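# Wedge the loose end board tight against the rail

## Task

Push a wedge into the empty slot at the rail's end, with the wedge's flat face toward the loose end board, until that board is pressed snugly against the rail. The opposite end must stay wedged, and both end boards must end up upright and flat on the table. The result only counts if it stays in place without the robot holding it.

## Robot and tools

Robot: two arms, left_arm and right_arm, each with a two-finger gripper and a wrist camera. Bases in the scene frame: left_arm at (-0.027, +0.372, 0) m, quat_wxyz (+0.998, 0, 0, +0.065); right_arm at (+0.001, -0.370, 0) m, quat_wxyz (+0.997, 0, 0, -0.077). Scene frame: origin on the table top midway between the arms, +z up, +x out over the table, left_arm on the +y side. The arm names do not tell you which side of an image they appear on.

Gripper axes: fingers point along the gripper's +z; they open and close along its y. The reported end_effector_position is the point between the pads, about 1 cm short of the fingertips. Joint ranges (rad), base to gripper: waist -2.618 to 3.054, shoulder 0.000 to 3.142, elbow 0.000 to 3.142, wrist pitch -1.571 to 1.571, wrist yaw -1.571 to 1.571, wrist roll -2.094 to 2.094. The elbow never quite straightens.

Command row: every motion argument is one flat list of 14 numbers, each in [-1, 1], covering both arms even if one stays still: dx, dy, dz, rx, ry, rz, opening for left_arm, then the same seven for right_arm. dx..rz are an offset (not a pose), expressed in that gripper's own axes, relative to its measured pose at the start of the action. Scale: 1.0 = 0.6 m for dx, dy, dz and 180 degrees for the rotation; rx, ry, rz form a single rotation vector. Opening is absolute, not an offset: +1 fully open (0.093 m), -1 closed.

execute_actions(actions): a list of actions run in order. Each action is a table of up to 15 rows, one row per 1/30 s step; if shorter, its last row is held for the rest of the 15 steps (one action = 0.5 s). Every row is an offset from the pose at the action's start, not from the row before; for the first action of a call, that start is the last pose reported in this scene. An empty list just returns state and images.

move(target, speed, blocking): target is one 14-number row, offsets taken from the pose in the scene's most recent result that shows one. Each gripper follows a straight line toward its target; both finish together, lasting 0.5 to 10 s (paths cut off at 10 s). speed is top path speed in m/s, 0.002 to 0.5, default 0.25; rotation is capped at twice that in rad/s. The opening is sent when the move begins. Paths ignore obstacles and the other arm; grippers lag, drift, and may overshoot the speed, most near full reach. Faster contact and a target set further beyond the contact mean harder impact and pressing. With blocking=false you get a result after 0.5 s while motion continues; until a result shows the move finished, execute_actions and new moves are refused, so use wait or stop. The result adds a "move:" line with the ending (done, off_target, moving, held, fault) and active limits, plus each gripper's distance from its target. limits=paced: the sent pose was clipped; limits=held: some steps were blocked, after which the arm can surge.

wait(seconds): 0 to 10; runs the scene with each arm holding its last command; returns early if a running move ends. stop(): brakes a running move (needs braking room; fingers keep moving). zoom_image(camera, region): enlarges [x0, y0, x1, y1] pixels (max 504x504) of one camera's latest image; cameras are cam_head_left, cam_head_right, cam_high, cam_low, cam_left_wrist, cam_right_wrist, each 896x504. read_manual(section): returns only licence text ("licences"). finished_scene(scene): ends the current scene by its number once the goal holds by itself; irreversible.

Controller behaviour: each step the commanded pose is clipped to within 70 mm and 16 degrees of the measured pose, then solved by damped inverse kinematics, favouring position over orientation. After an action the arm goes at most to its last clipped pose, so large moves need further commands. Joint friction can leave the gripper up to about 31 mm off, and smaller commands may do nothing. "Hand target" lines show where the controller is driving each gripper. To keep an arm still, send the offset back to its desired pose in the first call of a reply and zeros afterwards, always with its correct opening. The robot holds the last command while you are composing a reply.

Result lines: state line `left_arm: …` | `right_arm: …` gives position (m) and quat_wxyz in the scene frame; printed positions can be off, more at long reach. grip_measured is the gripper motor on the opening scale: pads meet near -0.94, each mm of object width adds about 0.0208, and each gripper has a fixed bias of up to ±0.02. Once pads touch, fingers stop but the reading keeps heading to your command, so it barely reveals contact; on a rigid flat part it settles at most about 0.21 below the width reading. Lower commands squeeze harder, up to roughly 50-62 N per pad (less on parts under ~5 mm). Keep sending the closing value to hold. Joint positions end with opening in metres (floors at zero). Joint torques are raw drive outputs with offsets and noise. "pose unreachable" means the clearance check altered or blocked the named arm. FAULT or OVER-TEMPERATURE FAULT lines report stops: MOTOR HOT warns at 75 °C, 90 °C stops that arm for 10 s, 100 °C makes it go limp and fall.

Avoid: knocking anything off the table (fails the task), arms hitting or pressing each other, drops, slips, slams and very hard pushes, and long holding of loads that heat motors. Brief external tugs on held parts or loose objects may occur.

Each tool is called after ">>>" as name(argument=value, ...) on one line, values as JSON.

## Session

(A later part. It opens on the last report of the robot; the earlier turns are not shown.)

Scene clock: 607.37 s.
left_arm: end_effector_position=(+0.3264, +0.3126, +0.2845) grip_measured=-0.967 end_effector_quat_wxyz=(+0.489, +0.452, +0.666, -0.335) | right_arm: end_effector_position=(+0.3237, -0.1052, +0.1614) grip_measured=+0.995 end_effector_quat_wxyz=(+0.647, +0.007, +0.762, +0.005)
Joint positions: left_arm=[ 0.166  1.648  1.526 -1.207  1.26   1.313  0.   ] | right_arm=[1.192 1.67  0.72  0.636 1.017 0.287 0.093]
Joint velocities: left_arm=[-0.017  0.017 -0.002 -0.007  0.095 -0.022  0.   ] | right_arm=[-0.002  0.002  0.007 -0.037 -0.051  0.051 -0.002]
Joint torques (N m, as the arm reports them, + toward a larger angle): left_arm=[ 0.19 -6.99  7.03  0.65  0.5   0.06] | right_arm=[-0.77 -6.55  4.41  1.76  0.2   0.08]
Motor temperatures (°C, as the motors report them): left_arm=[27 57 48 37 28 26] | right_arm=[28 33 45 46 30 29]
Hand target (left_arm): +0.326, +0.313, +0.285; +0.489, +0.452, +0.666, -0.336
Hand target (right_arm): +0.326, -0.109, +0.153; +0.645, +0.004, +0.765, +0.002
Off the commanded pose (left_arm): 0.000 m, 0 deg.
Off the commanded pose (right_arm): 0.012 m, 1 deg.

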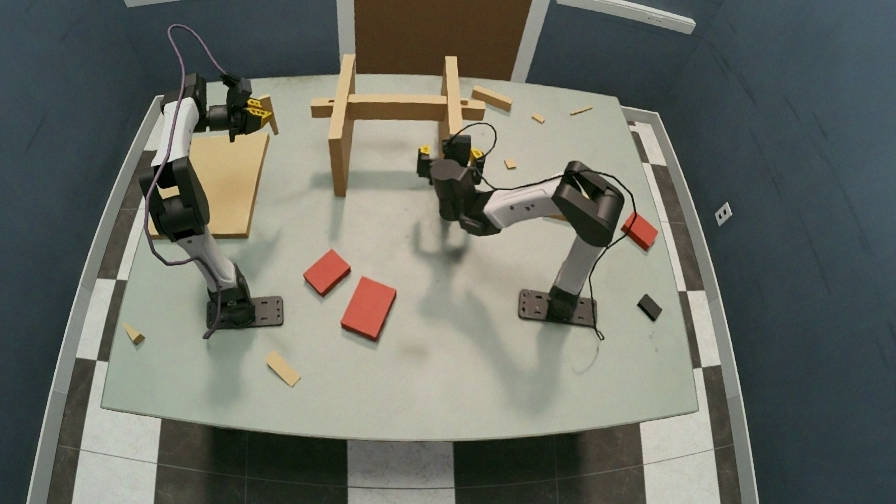

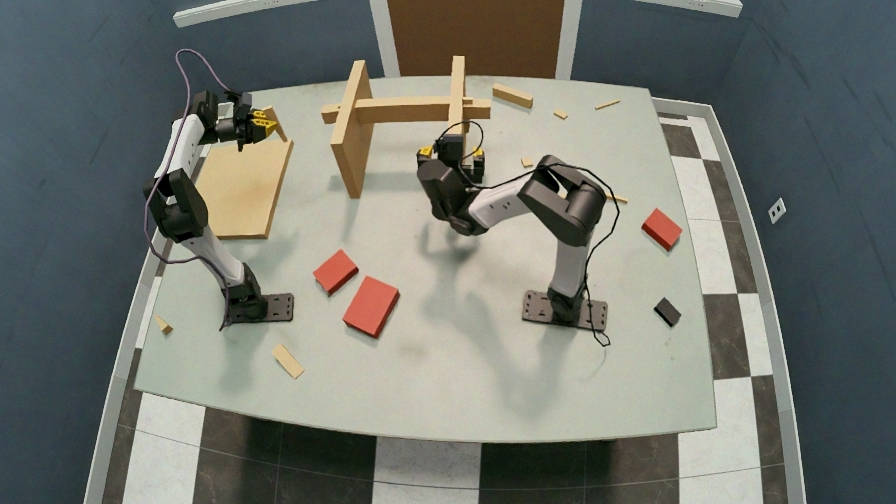

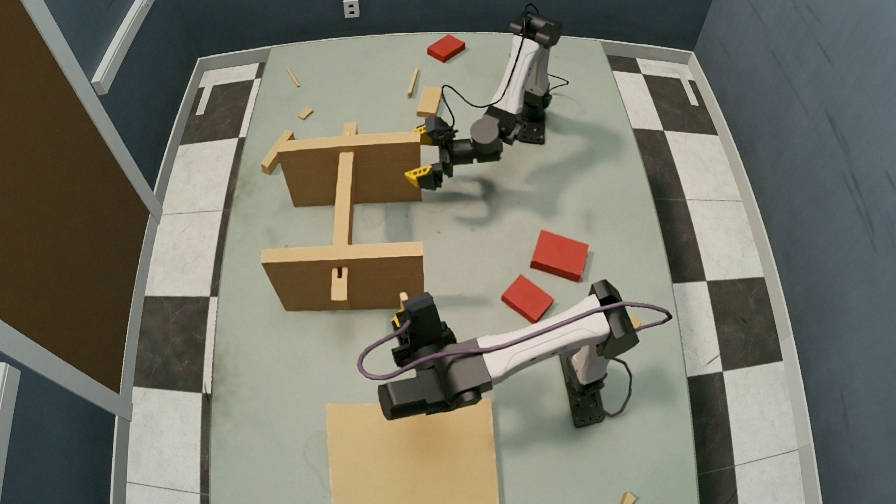

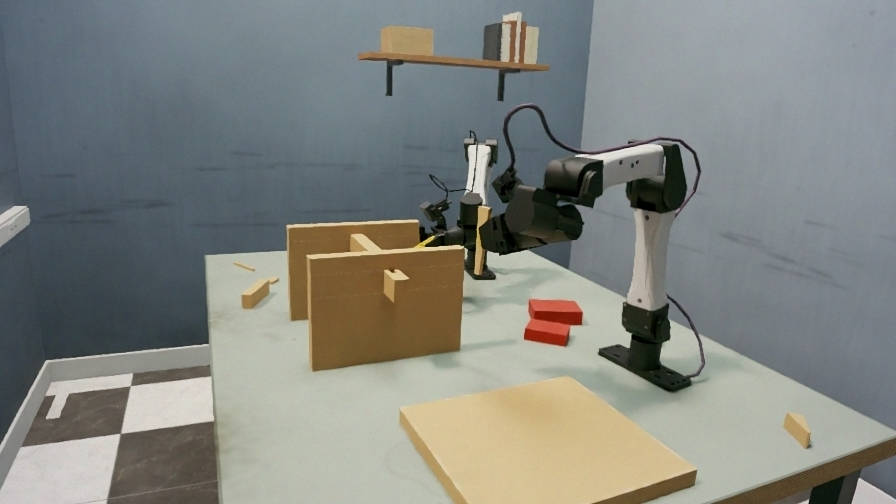

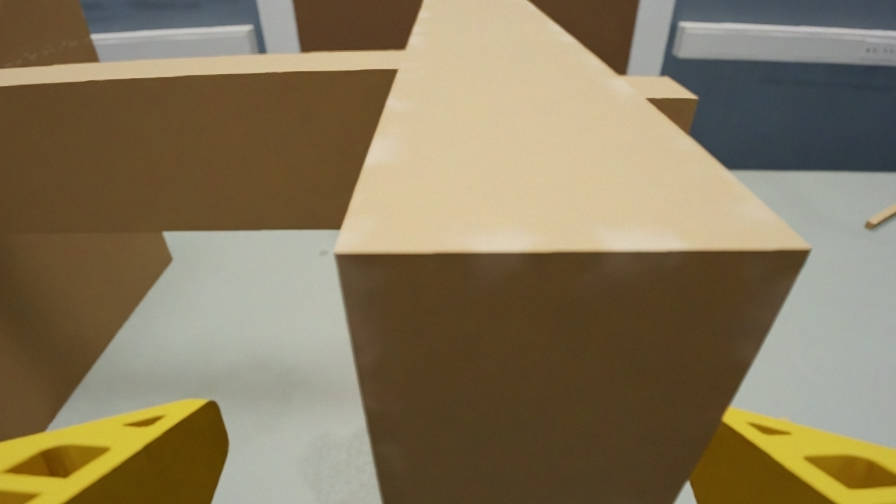

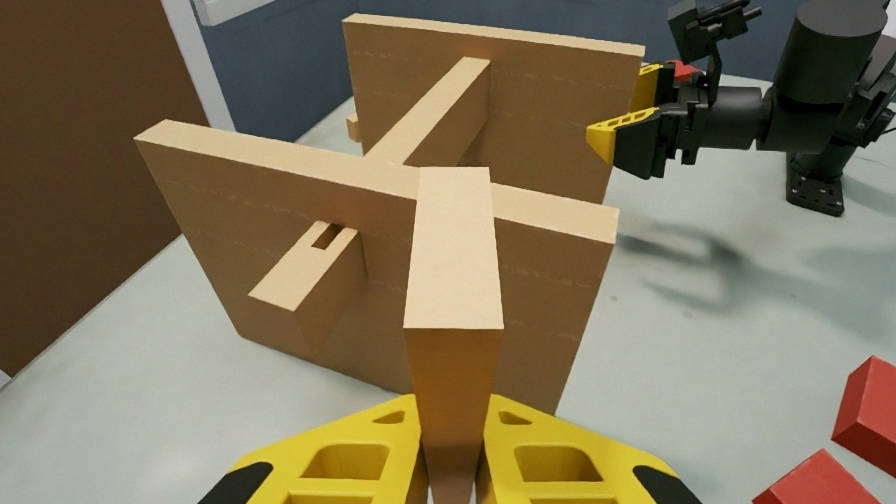

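>>> execute_actions(actions=[[[0,0,0,0,0,0,-1, 0,-0.015,0,0,0,0,1]],[[0,0,0,0,0,0,-1, 0,0,0,0,0,0,-0.2]],[[0,0,0,0,0,0,-1, 0,0,0,0,0,0,-1]],[[0,0,0,0,0,0,-1, 0,0,0,0,0,0,-1]]])

Scene clock: 619.70 s.
left_arm: end_effector_position=(+0.3264, +0.3127, +0.2843) grip_measured=-0.967 end_effector_quat_wxyz=(+0.489, +0.452, +0.666, -0.335) | right_arm: end_effector_position=(+0.3223, -0.1097, +0.1563) grip_measured=-0.486 end_effector_quat_wxyz=(+0.645, +0.005, +0.765, -0.005)
Joint positions: left_arm=[ 0.166  1.648  1.526 -1.207  1.259  1.313  0.   ] | right_arm=[1.191 1.67  0.706 0.632 1.026 0.286 0.022]
Joint velocities: left_arm=[-0.007  0.002 -0.002 -0.022  0.007  0.022  0.   ] | right_arm=[-0.002  0.007 -0.007 -0.066  0.037 -0.022 -0.001]
Joint torques (N m, as the arm reports them, + toward a larger angle): left_arm=[ 0.07 -7.01  6.92  0.64  0.49  0.1 ] | right_arm=[ 0.41 -7.56  5.79  1.53  0.32  0.14]
Motor temperatures (°C, as the motors report them): left_arm=[27 55 48 37 28 26] | right_arm=[28 33 44 47 29 29]
Hand target (left_arm): +0.326, +0.313, +0.284; +0.489, +0.452, +0.666, -0.335
Hand target (right_arm): +0.322, -0.110, +0.156; +0.645, +0.005, +0.765, -0.005
Off the commanded pose (left_arm): 0.000 m, 0 deg.
Off the commanded pose (right_arm): 0.000 m, 0 deg.

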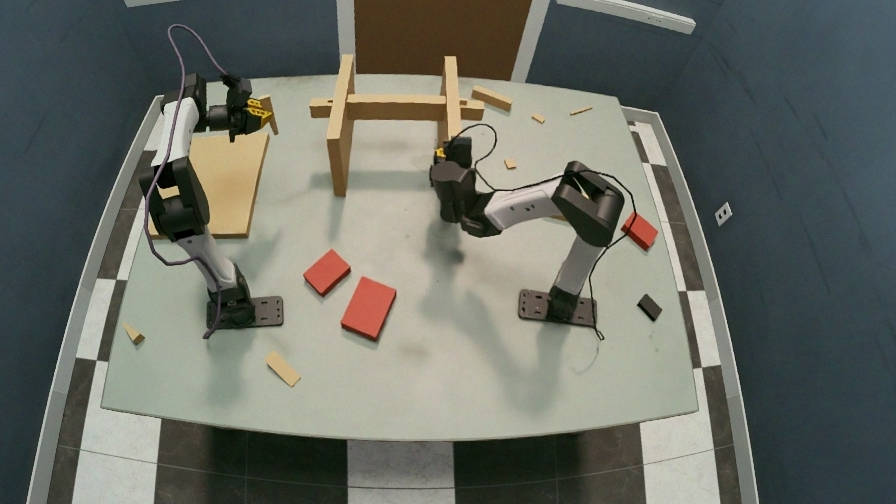

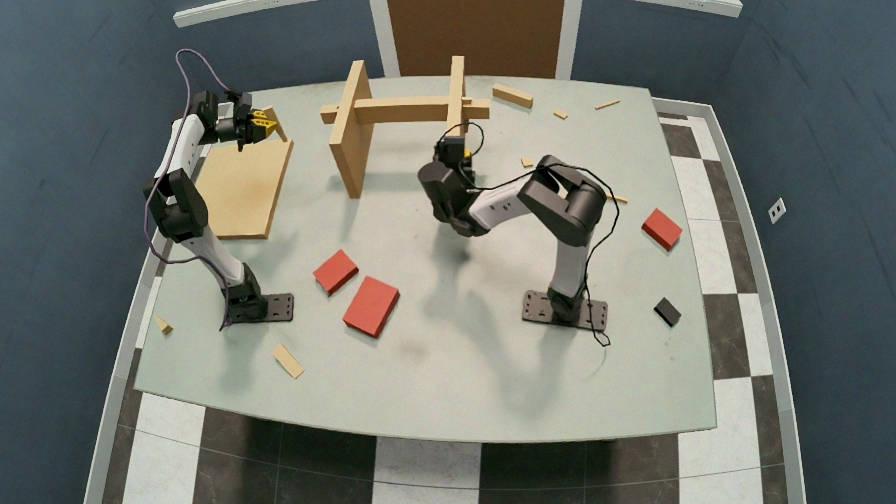

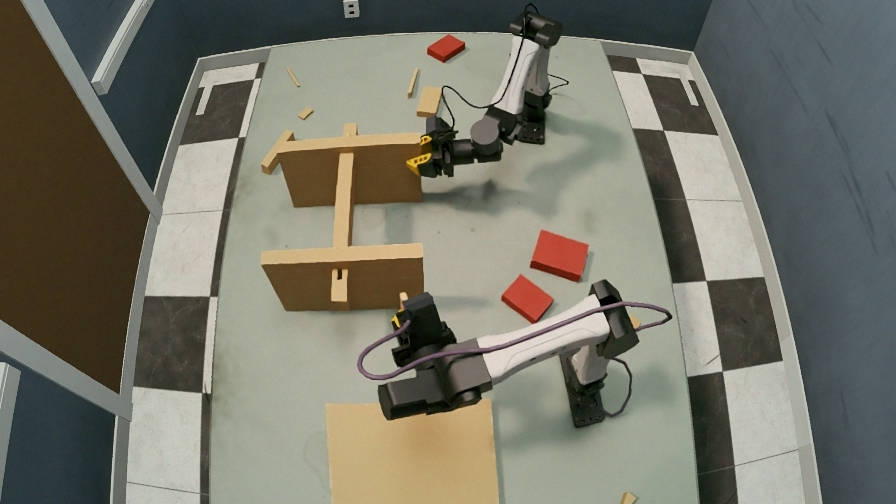

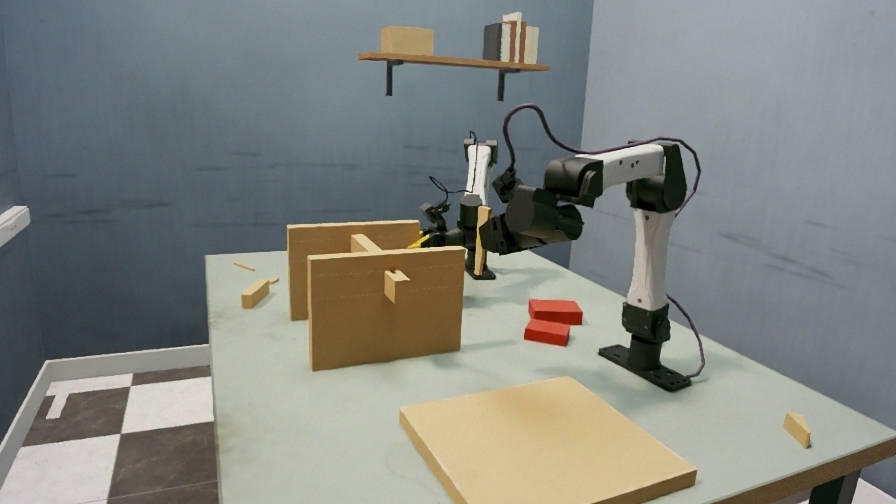

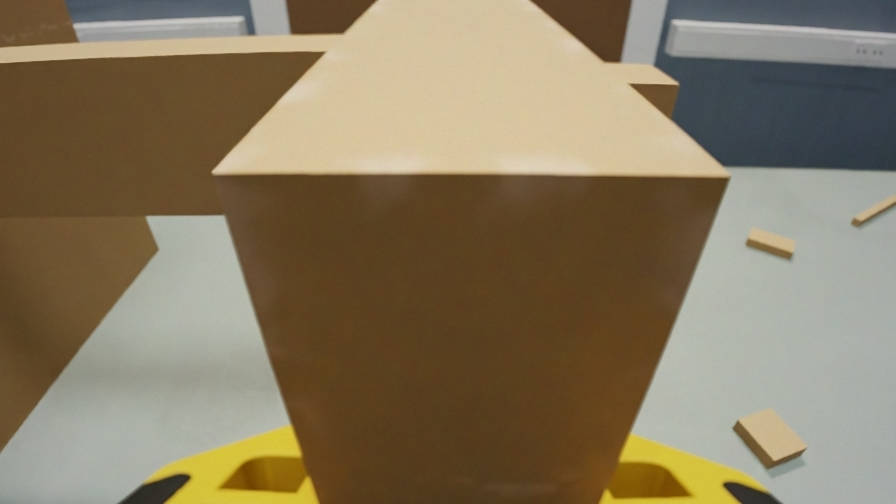

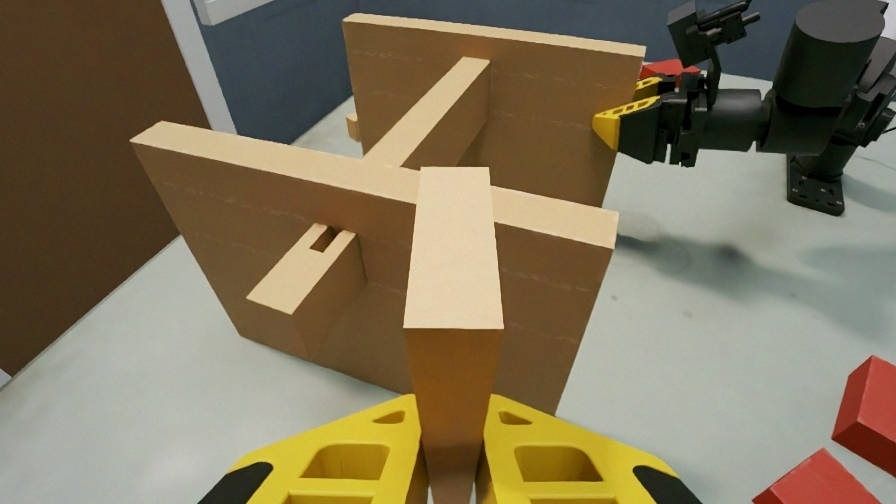

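>>> move(target=[0,0,0,0,0,0,-1, 0.014,0,-0.082,-0.022,0,-0.004,-1], speed=0.04)

Scene clock: 633.57 s.
left_arm: end_effector_position=(+0.3264, +0.3127, +0.2842) grip_measured=-0.967 end_effector_quat_wxyz=(+0.489, +0.452, +0.667, -0.335) | right_arm: end_effector_position=(+0.2922, -0.1164, +0.1561) grip_measured=-0.489 end_effector_quat_wxyz=(+0.648, +0.005, +0.761, -0.000)
Joint positions: left_arm=[ 0.166  1.648  1.526 -1.207  1.259  1.313  0.   ] | right_arm=[1.27  1.597 0.625 0.614 1.098 0.328 0.022]
Joint velocities: left_arm=[-0.007 -0.012 -0.002 -0.007 -0.051 -0.007  0.   ] | right_arm=[ 0.007  0.012 -0.007  0.037 -0.007  0.007 -0.   ]
Joint torques (N m, as the arm reports them, + toward a larger angle): left_arm=[ 0.2  -6.86  6.87  0.64  0.47  0.1 ] | right_arm=[ 5.65 -9.79  3.11  1.36  0.22  0.09]
Motor temperatures (°C, as the motors report them): left_arm=[27 53 48 37 28 26] | right_arm=[28 34 44 47 29 29]
Hand target (left_arm): +0.326, +0.313, +0.284; +0.489, +0.452, +0.666, -0.335
Hand target (right_arm): +0.274, -0.109, +0.155; +0.645, -0.023, +0.764, +0.017
Off the commanded pose (left_arm): 0.000 m, 0 deg.
Off the commanded pose (right_arm): 0.021 m, 4 deg.
move: off_target (right_arm)

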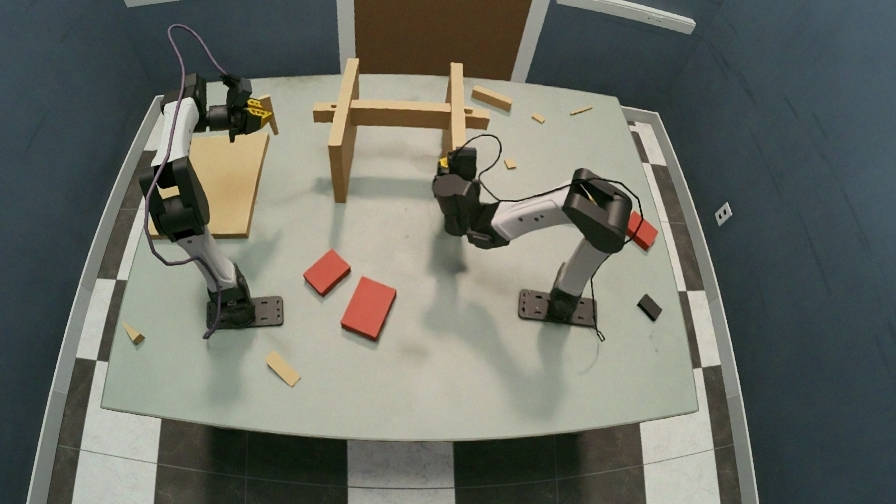

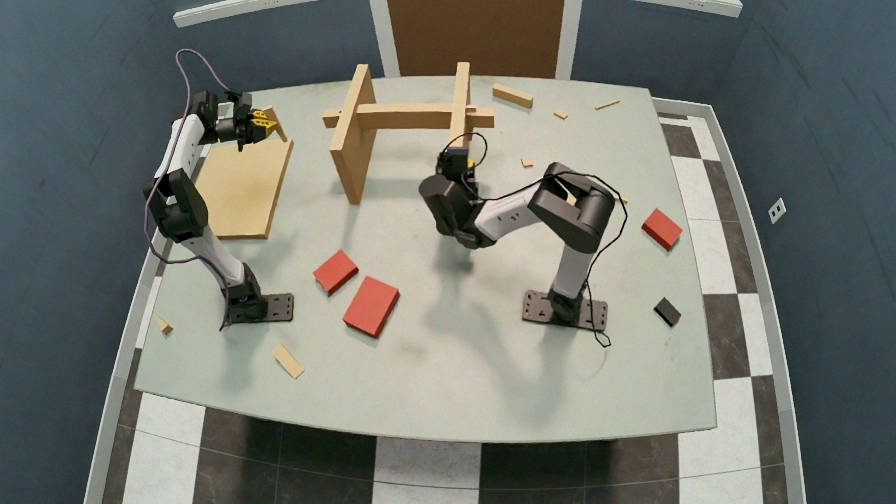

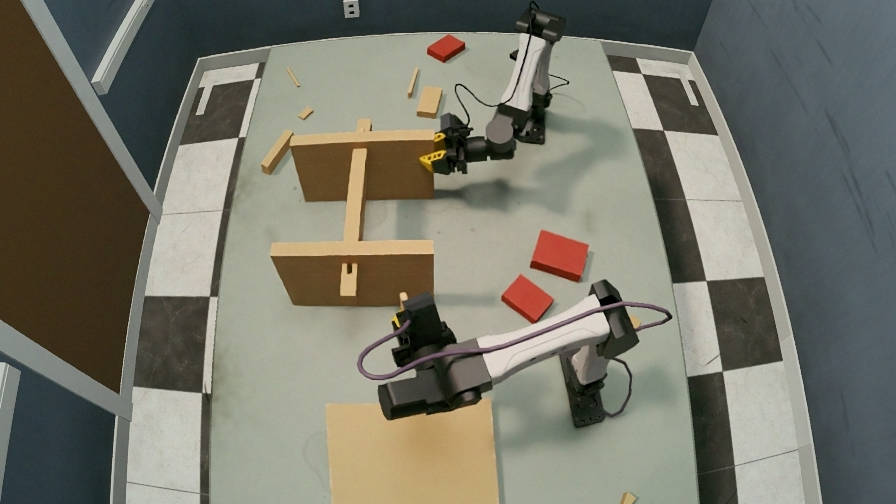

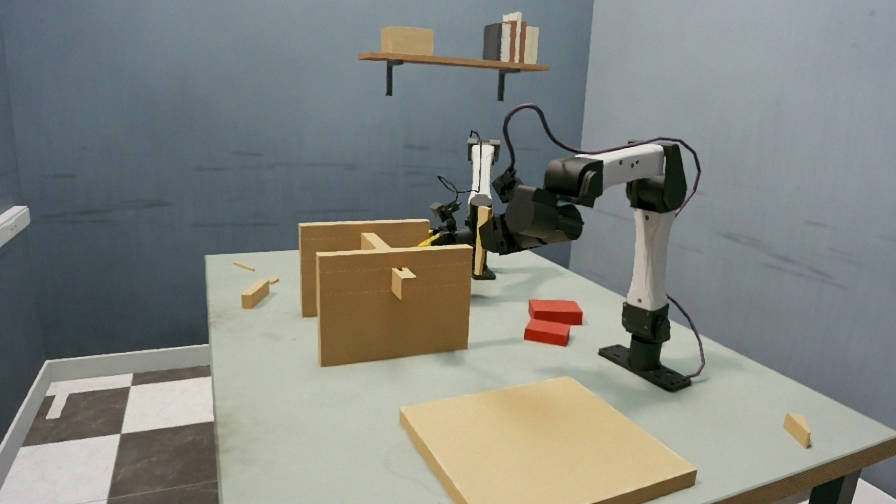

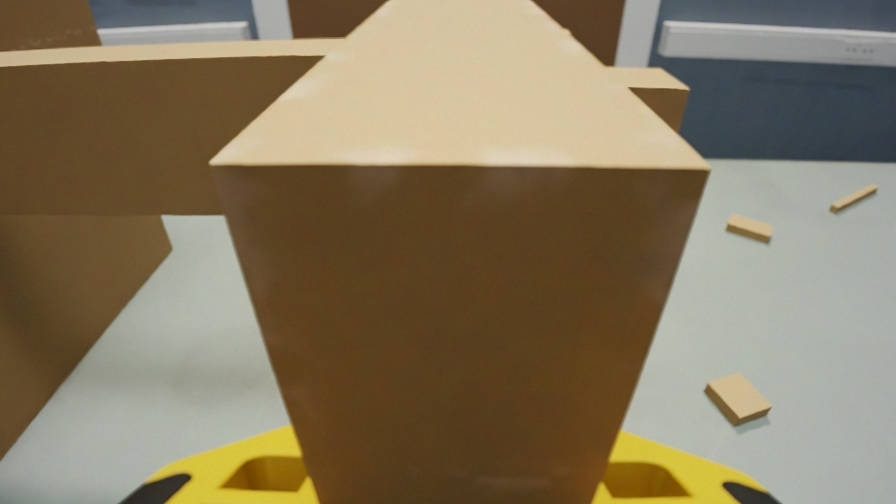

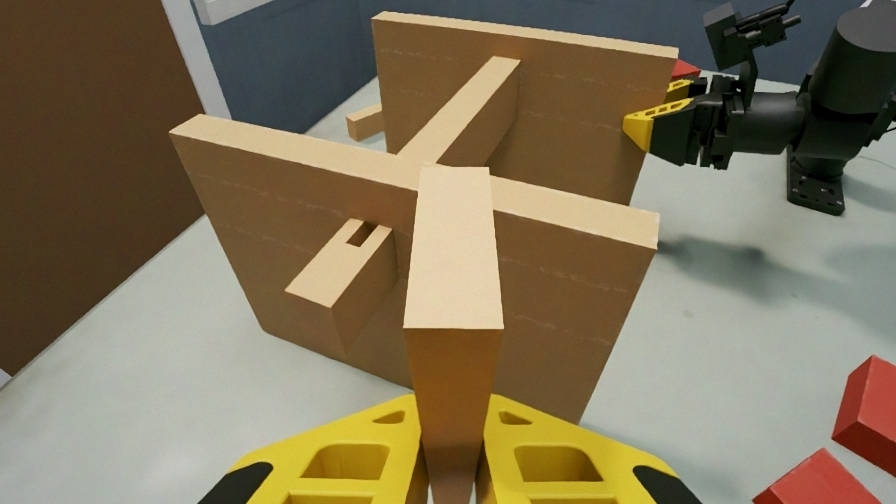

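>>> execute_actions(actions=[[[0,0,0,0,0,0,-1, 0,0,0,0,0,0,-1]],[[0,0,0,0,0,0,-1, 0,0,0,0,0,0,1]],[[0,0,0,0,0,0,-1, 0,0,0,0,0,0,1]]])

>>> move(target=[0,0,-0.05,0,0,0,-1, 0,0,-0.12,0,0,0,1], speed=0.1)

Scene clock: 675.83 s.
left_arm: end_effector_position=(+0.3264, +0.3128, +0.2841) grip_measured=-0.967 end_effector_quat_wxyz=(+0.488, +0.453, +0.667, -0.335) | right_arm: end_effector_position=(+0.2928, -0.1171, +0.1561) grip_measured=+0.994 end_effector_quat_wxyz=(+0.648, +0.007, +0.761, -0.001)
Joint positions: left_arm=[ 0.166  1.648  1.526 -1.207  1.258  1.313  0.   ] | right_arm=[1.267 1.597 0.625 0.614 1.098 0.329 0.093]
Joint velocities: left_arm=[-0.007  0.002 -0.017 -0.066 -0.051  0.007  0.   ] | right_arm=[ 0.002  0.007 -0.017 -0.051 -0.066 -0.007 -0.002]
Joint torques (N m, as the arm reports them, + toward a larger angle): left_arm=[ 0.29 -7.08  6.93  0.64  0.51  0.04] | right_arm=[ 0.41 -6.8   5.73  1.48  0.35  0.14]
Motor temperatures (°C, as the motors report them): left_arm=[27 51 47 36 28 26] | right_arm=[29 38 41 46 29 29]
Hand target (left_arm): +0.326, +0.313, +0.284; +0.488, +0.453, +0.667, -0.335
Hand target (right_arm): +0.293, -0.117, +0.156; +0.648, +0.007, +0.761, -0.001
Off the commanded pose (left_arm): 0.000 m, 0 deg.
Off the commanded pose (right_arm): 0.000 m, 0 deg.

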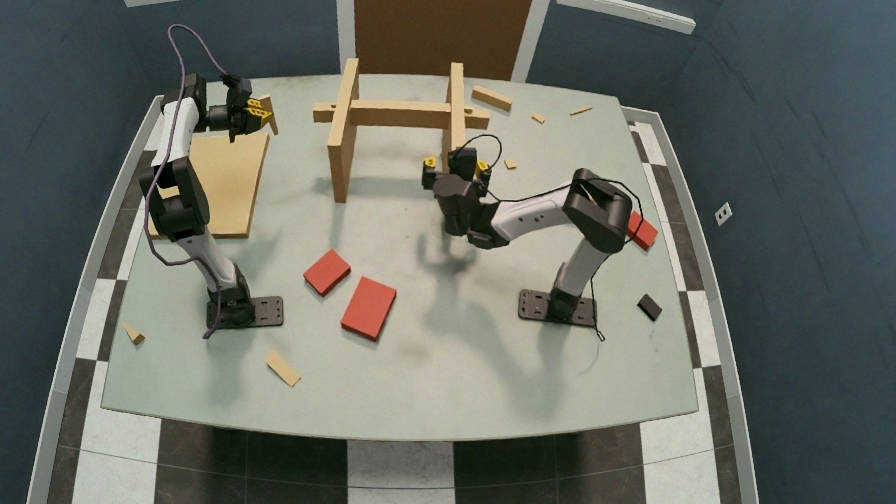

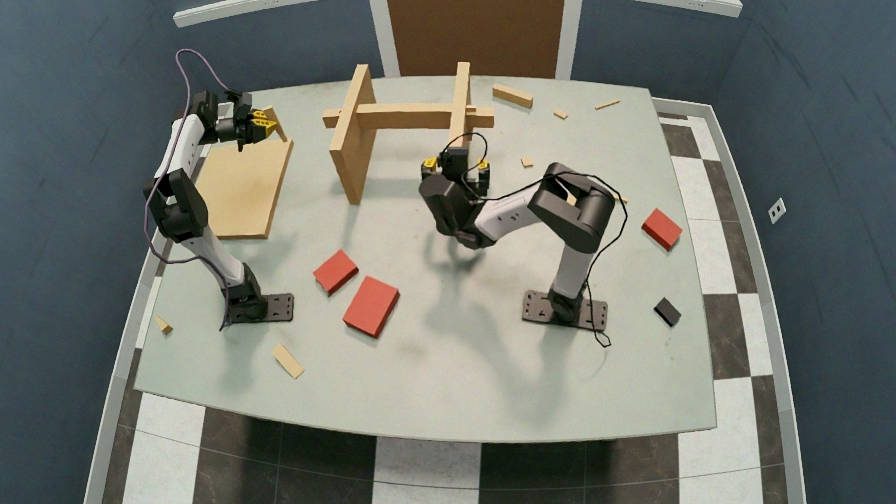

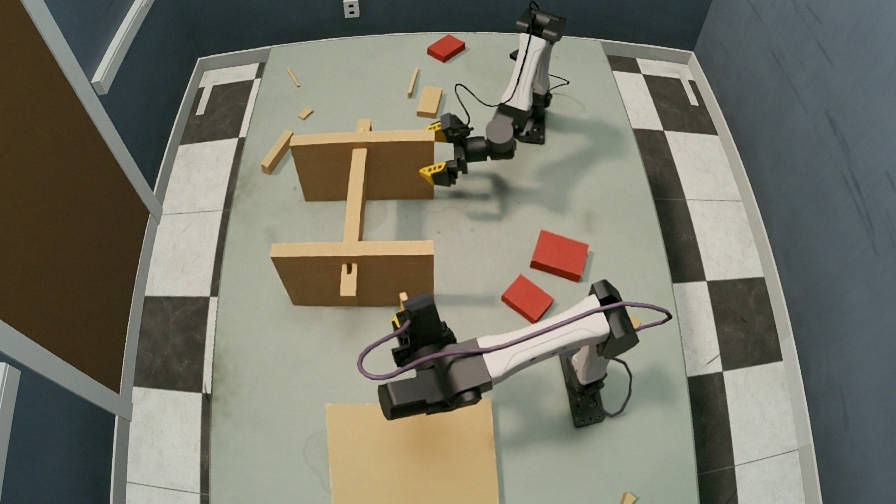

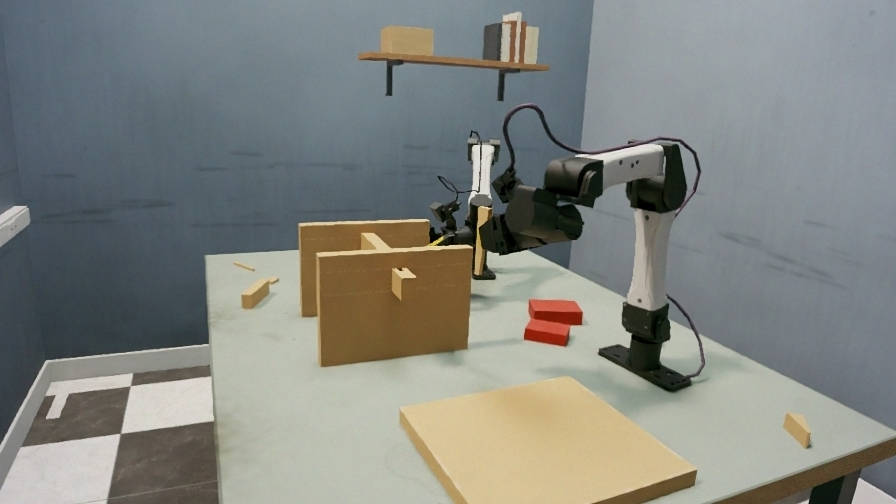

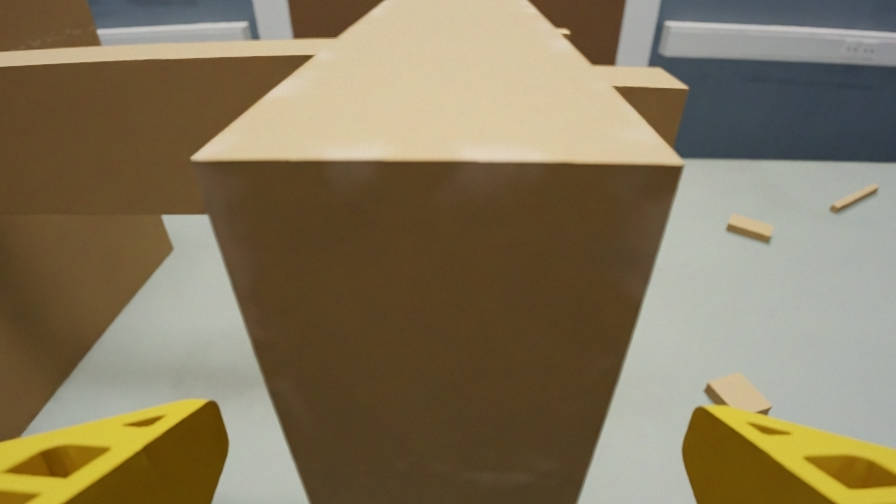

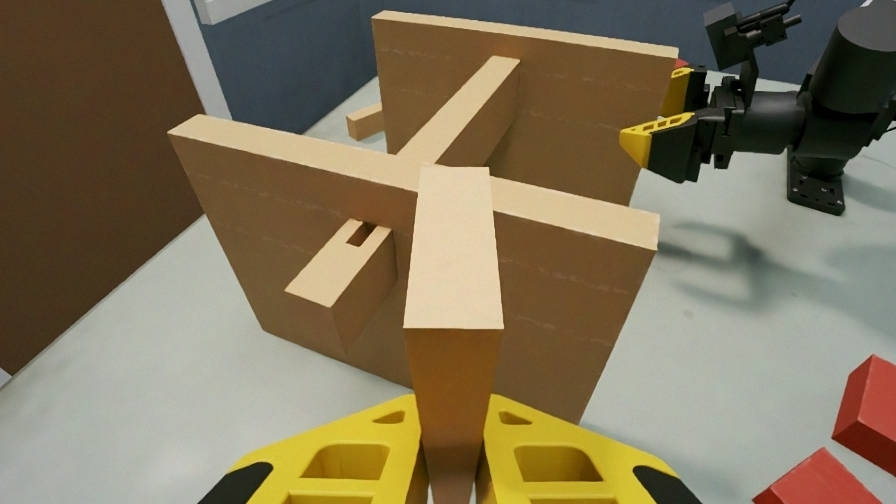

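Scene clock: 677.43 s.
left_arm: end_effector_position=(+0.3133, +0.3350, +0.2906) grip_measured=-0.967 end_effector_quat_wxyz=(+0.484, +0.454, +0.669, -0.335) | right_arm: end_effector_position=(+0.2243, -0.1207, +0.1522) grip_measured=+0.994 end_effector_quat_wxyz=(+0.643, -0.006, +0.766, -0.016)
Joint positions: left_arm=[ 0.247  1.714  1.638 -1.523  1.259  1.59   0.   ] | right_arm=[1.502 1.485 0.625 0.147 1.302 0.662 0.093]
Joint velocities: left_arm=[ 0.002 -0.007 -0.007 -0.022 -0.007  0.022  0.   ] | right_arm=[-0.012  0.007 -0.007  0.007 -0.051  0.022  0.   ]
Joint torques (N m, as the arm reports them, + toward a larger angle): left_arm=[ 0.91 -6.17  8.47  0.08  0.64  0.17] | right_arm=[ 1.51 -7.5   7.81  1.1   0.71  0.2 ]
Motor temperatures (°C, as the motors report them): left_arm=[27 51 48 36 28 26] | right_arm=[29 38 41 46 29 29]
Hand target (left_arm): +0.316, +0.339, +0.294; +0.491, +0.451, +0.667, -0.333
Hand target (right_arm): +0.222, -0.117, +0.166; +0.649, +0.007, +0.761, -0.002
Off the commanded pose (left_arm): 0.006 m, 1 deg.
Off the commanded pose (right_arm): 0.016 m, 2 deg.
move: off_target (right_arm)

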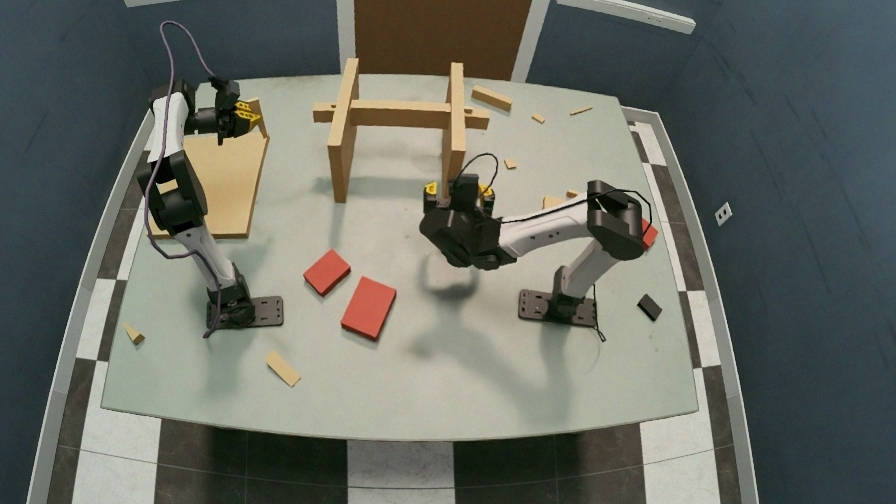

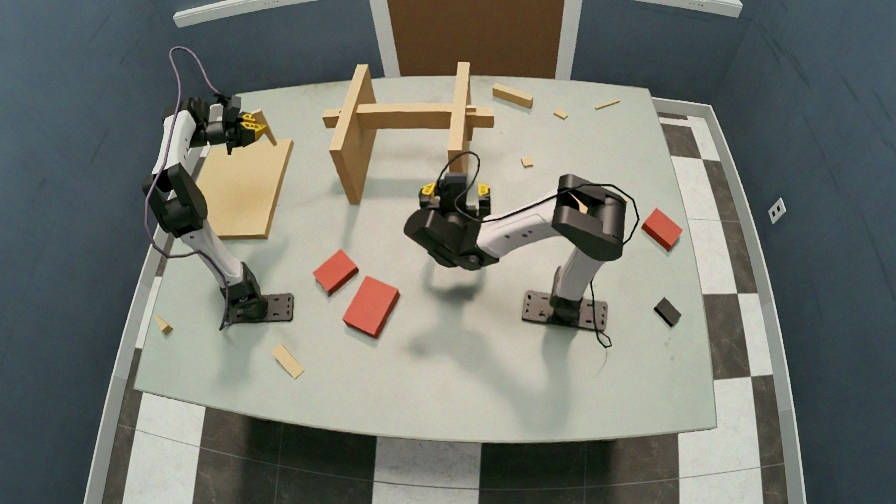

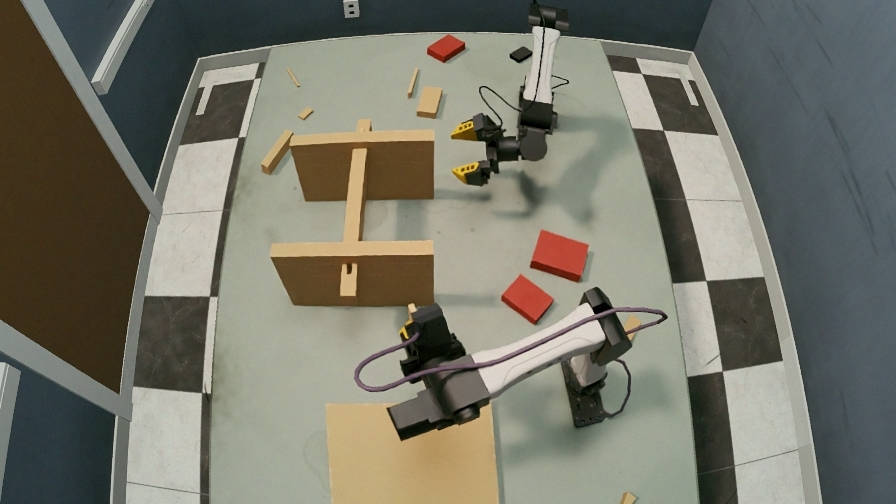

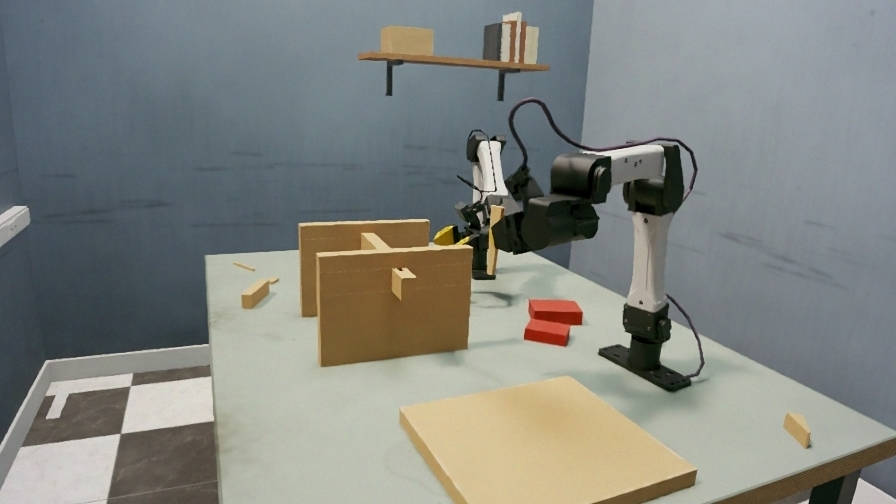

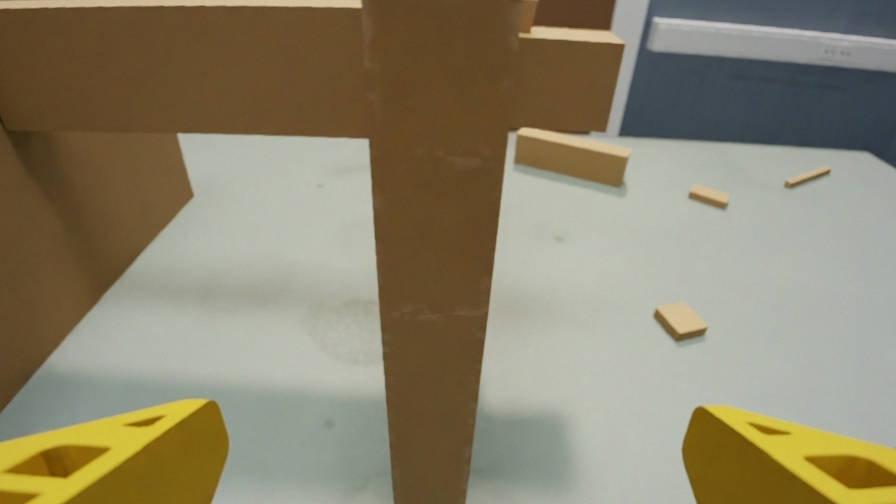

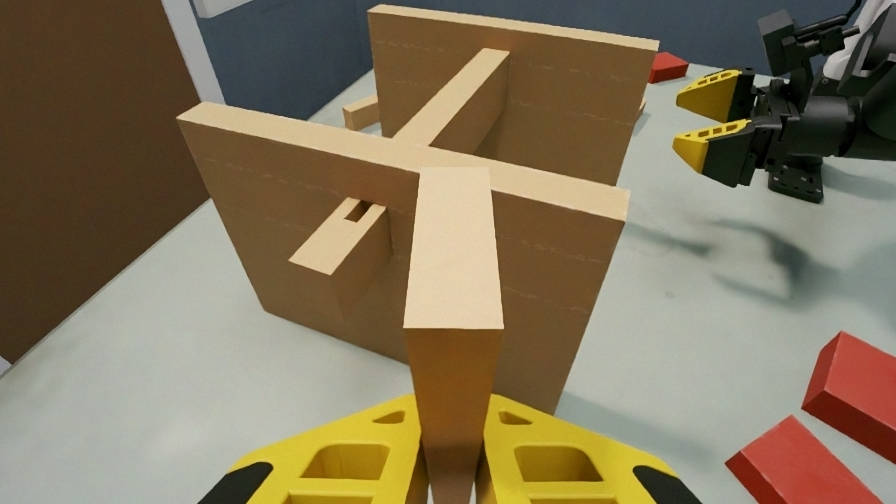

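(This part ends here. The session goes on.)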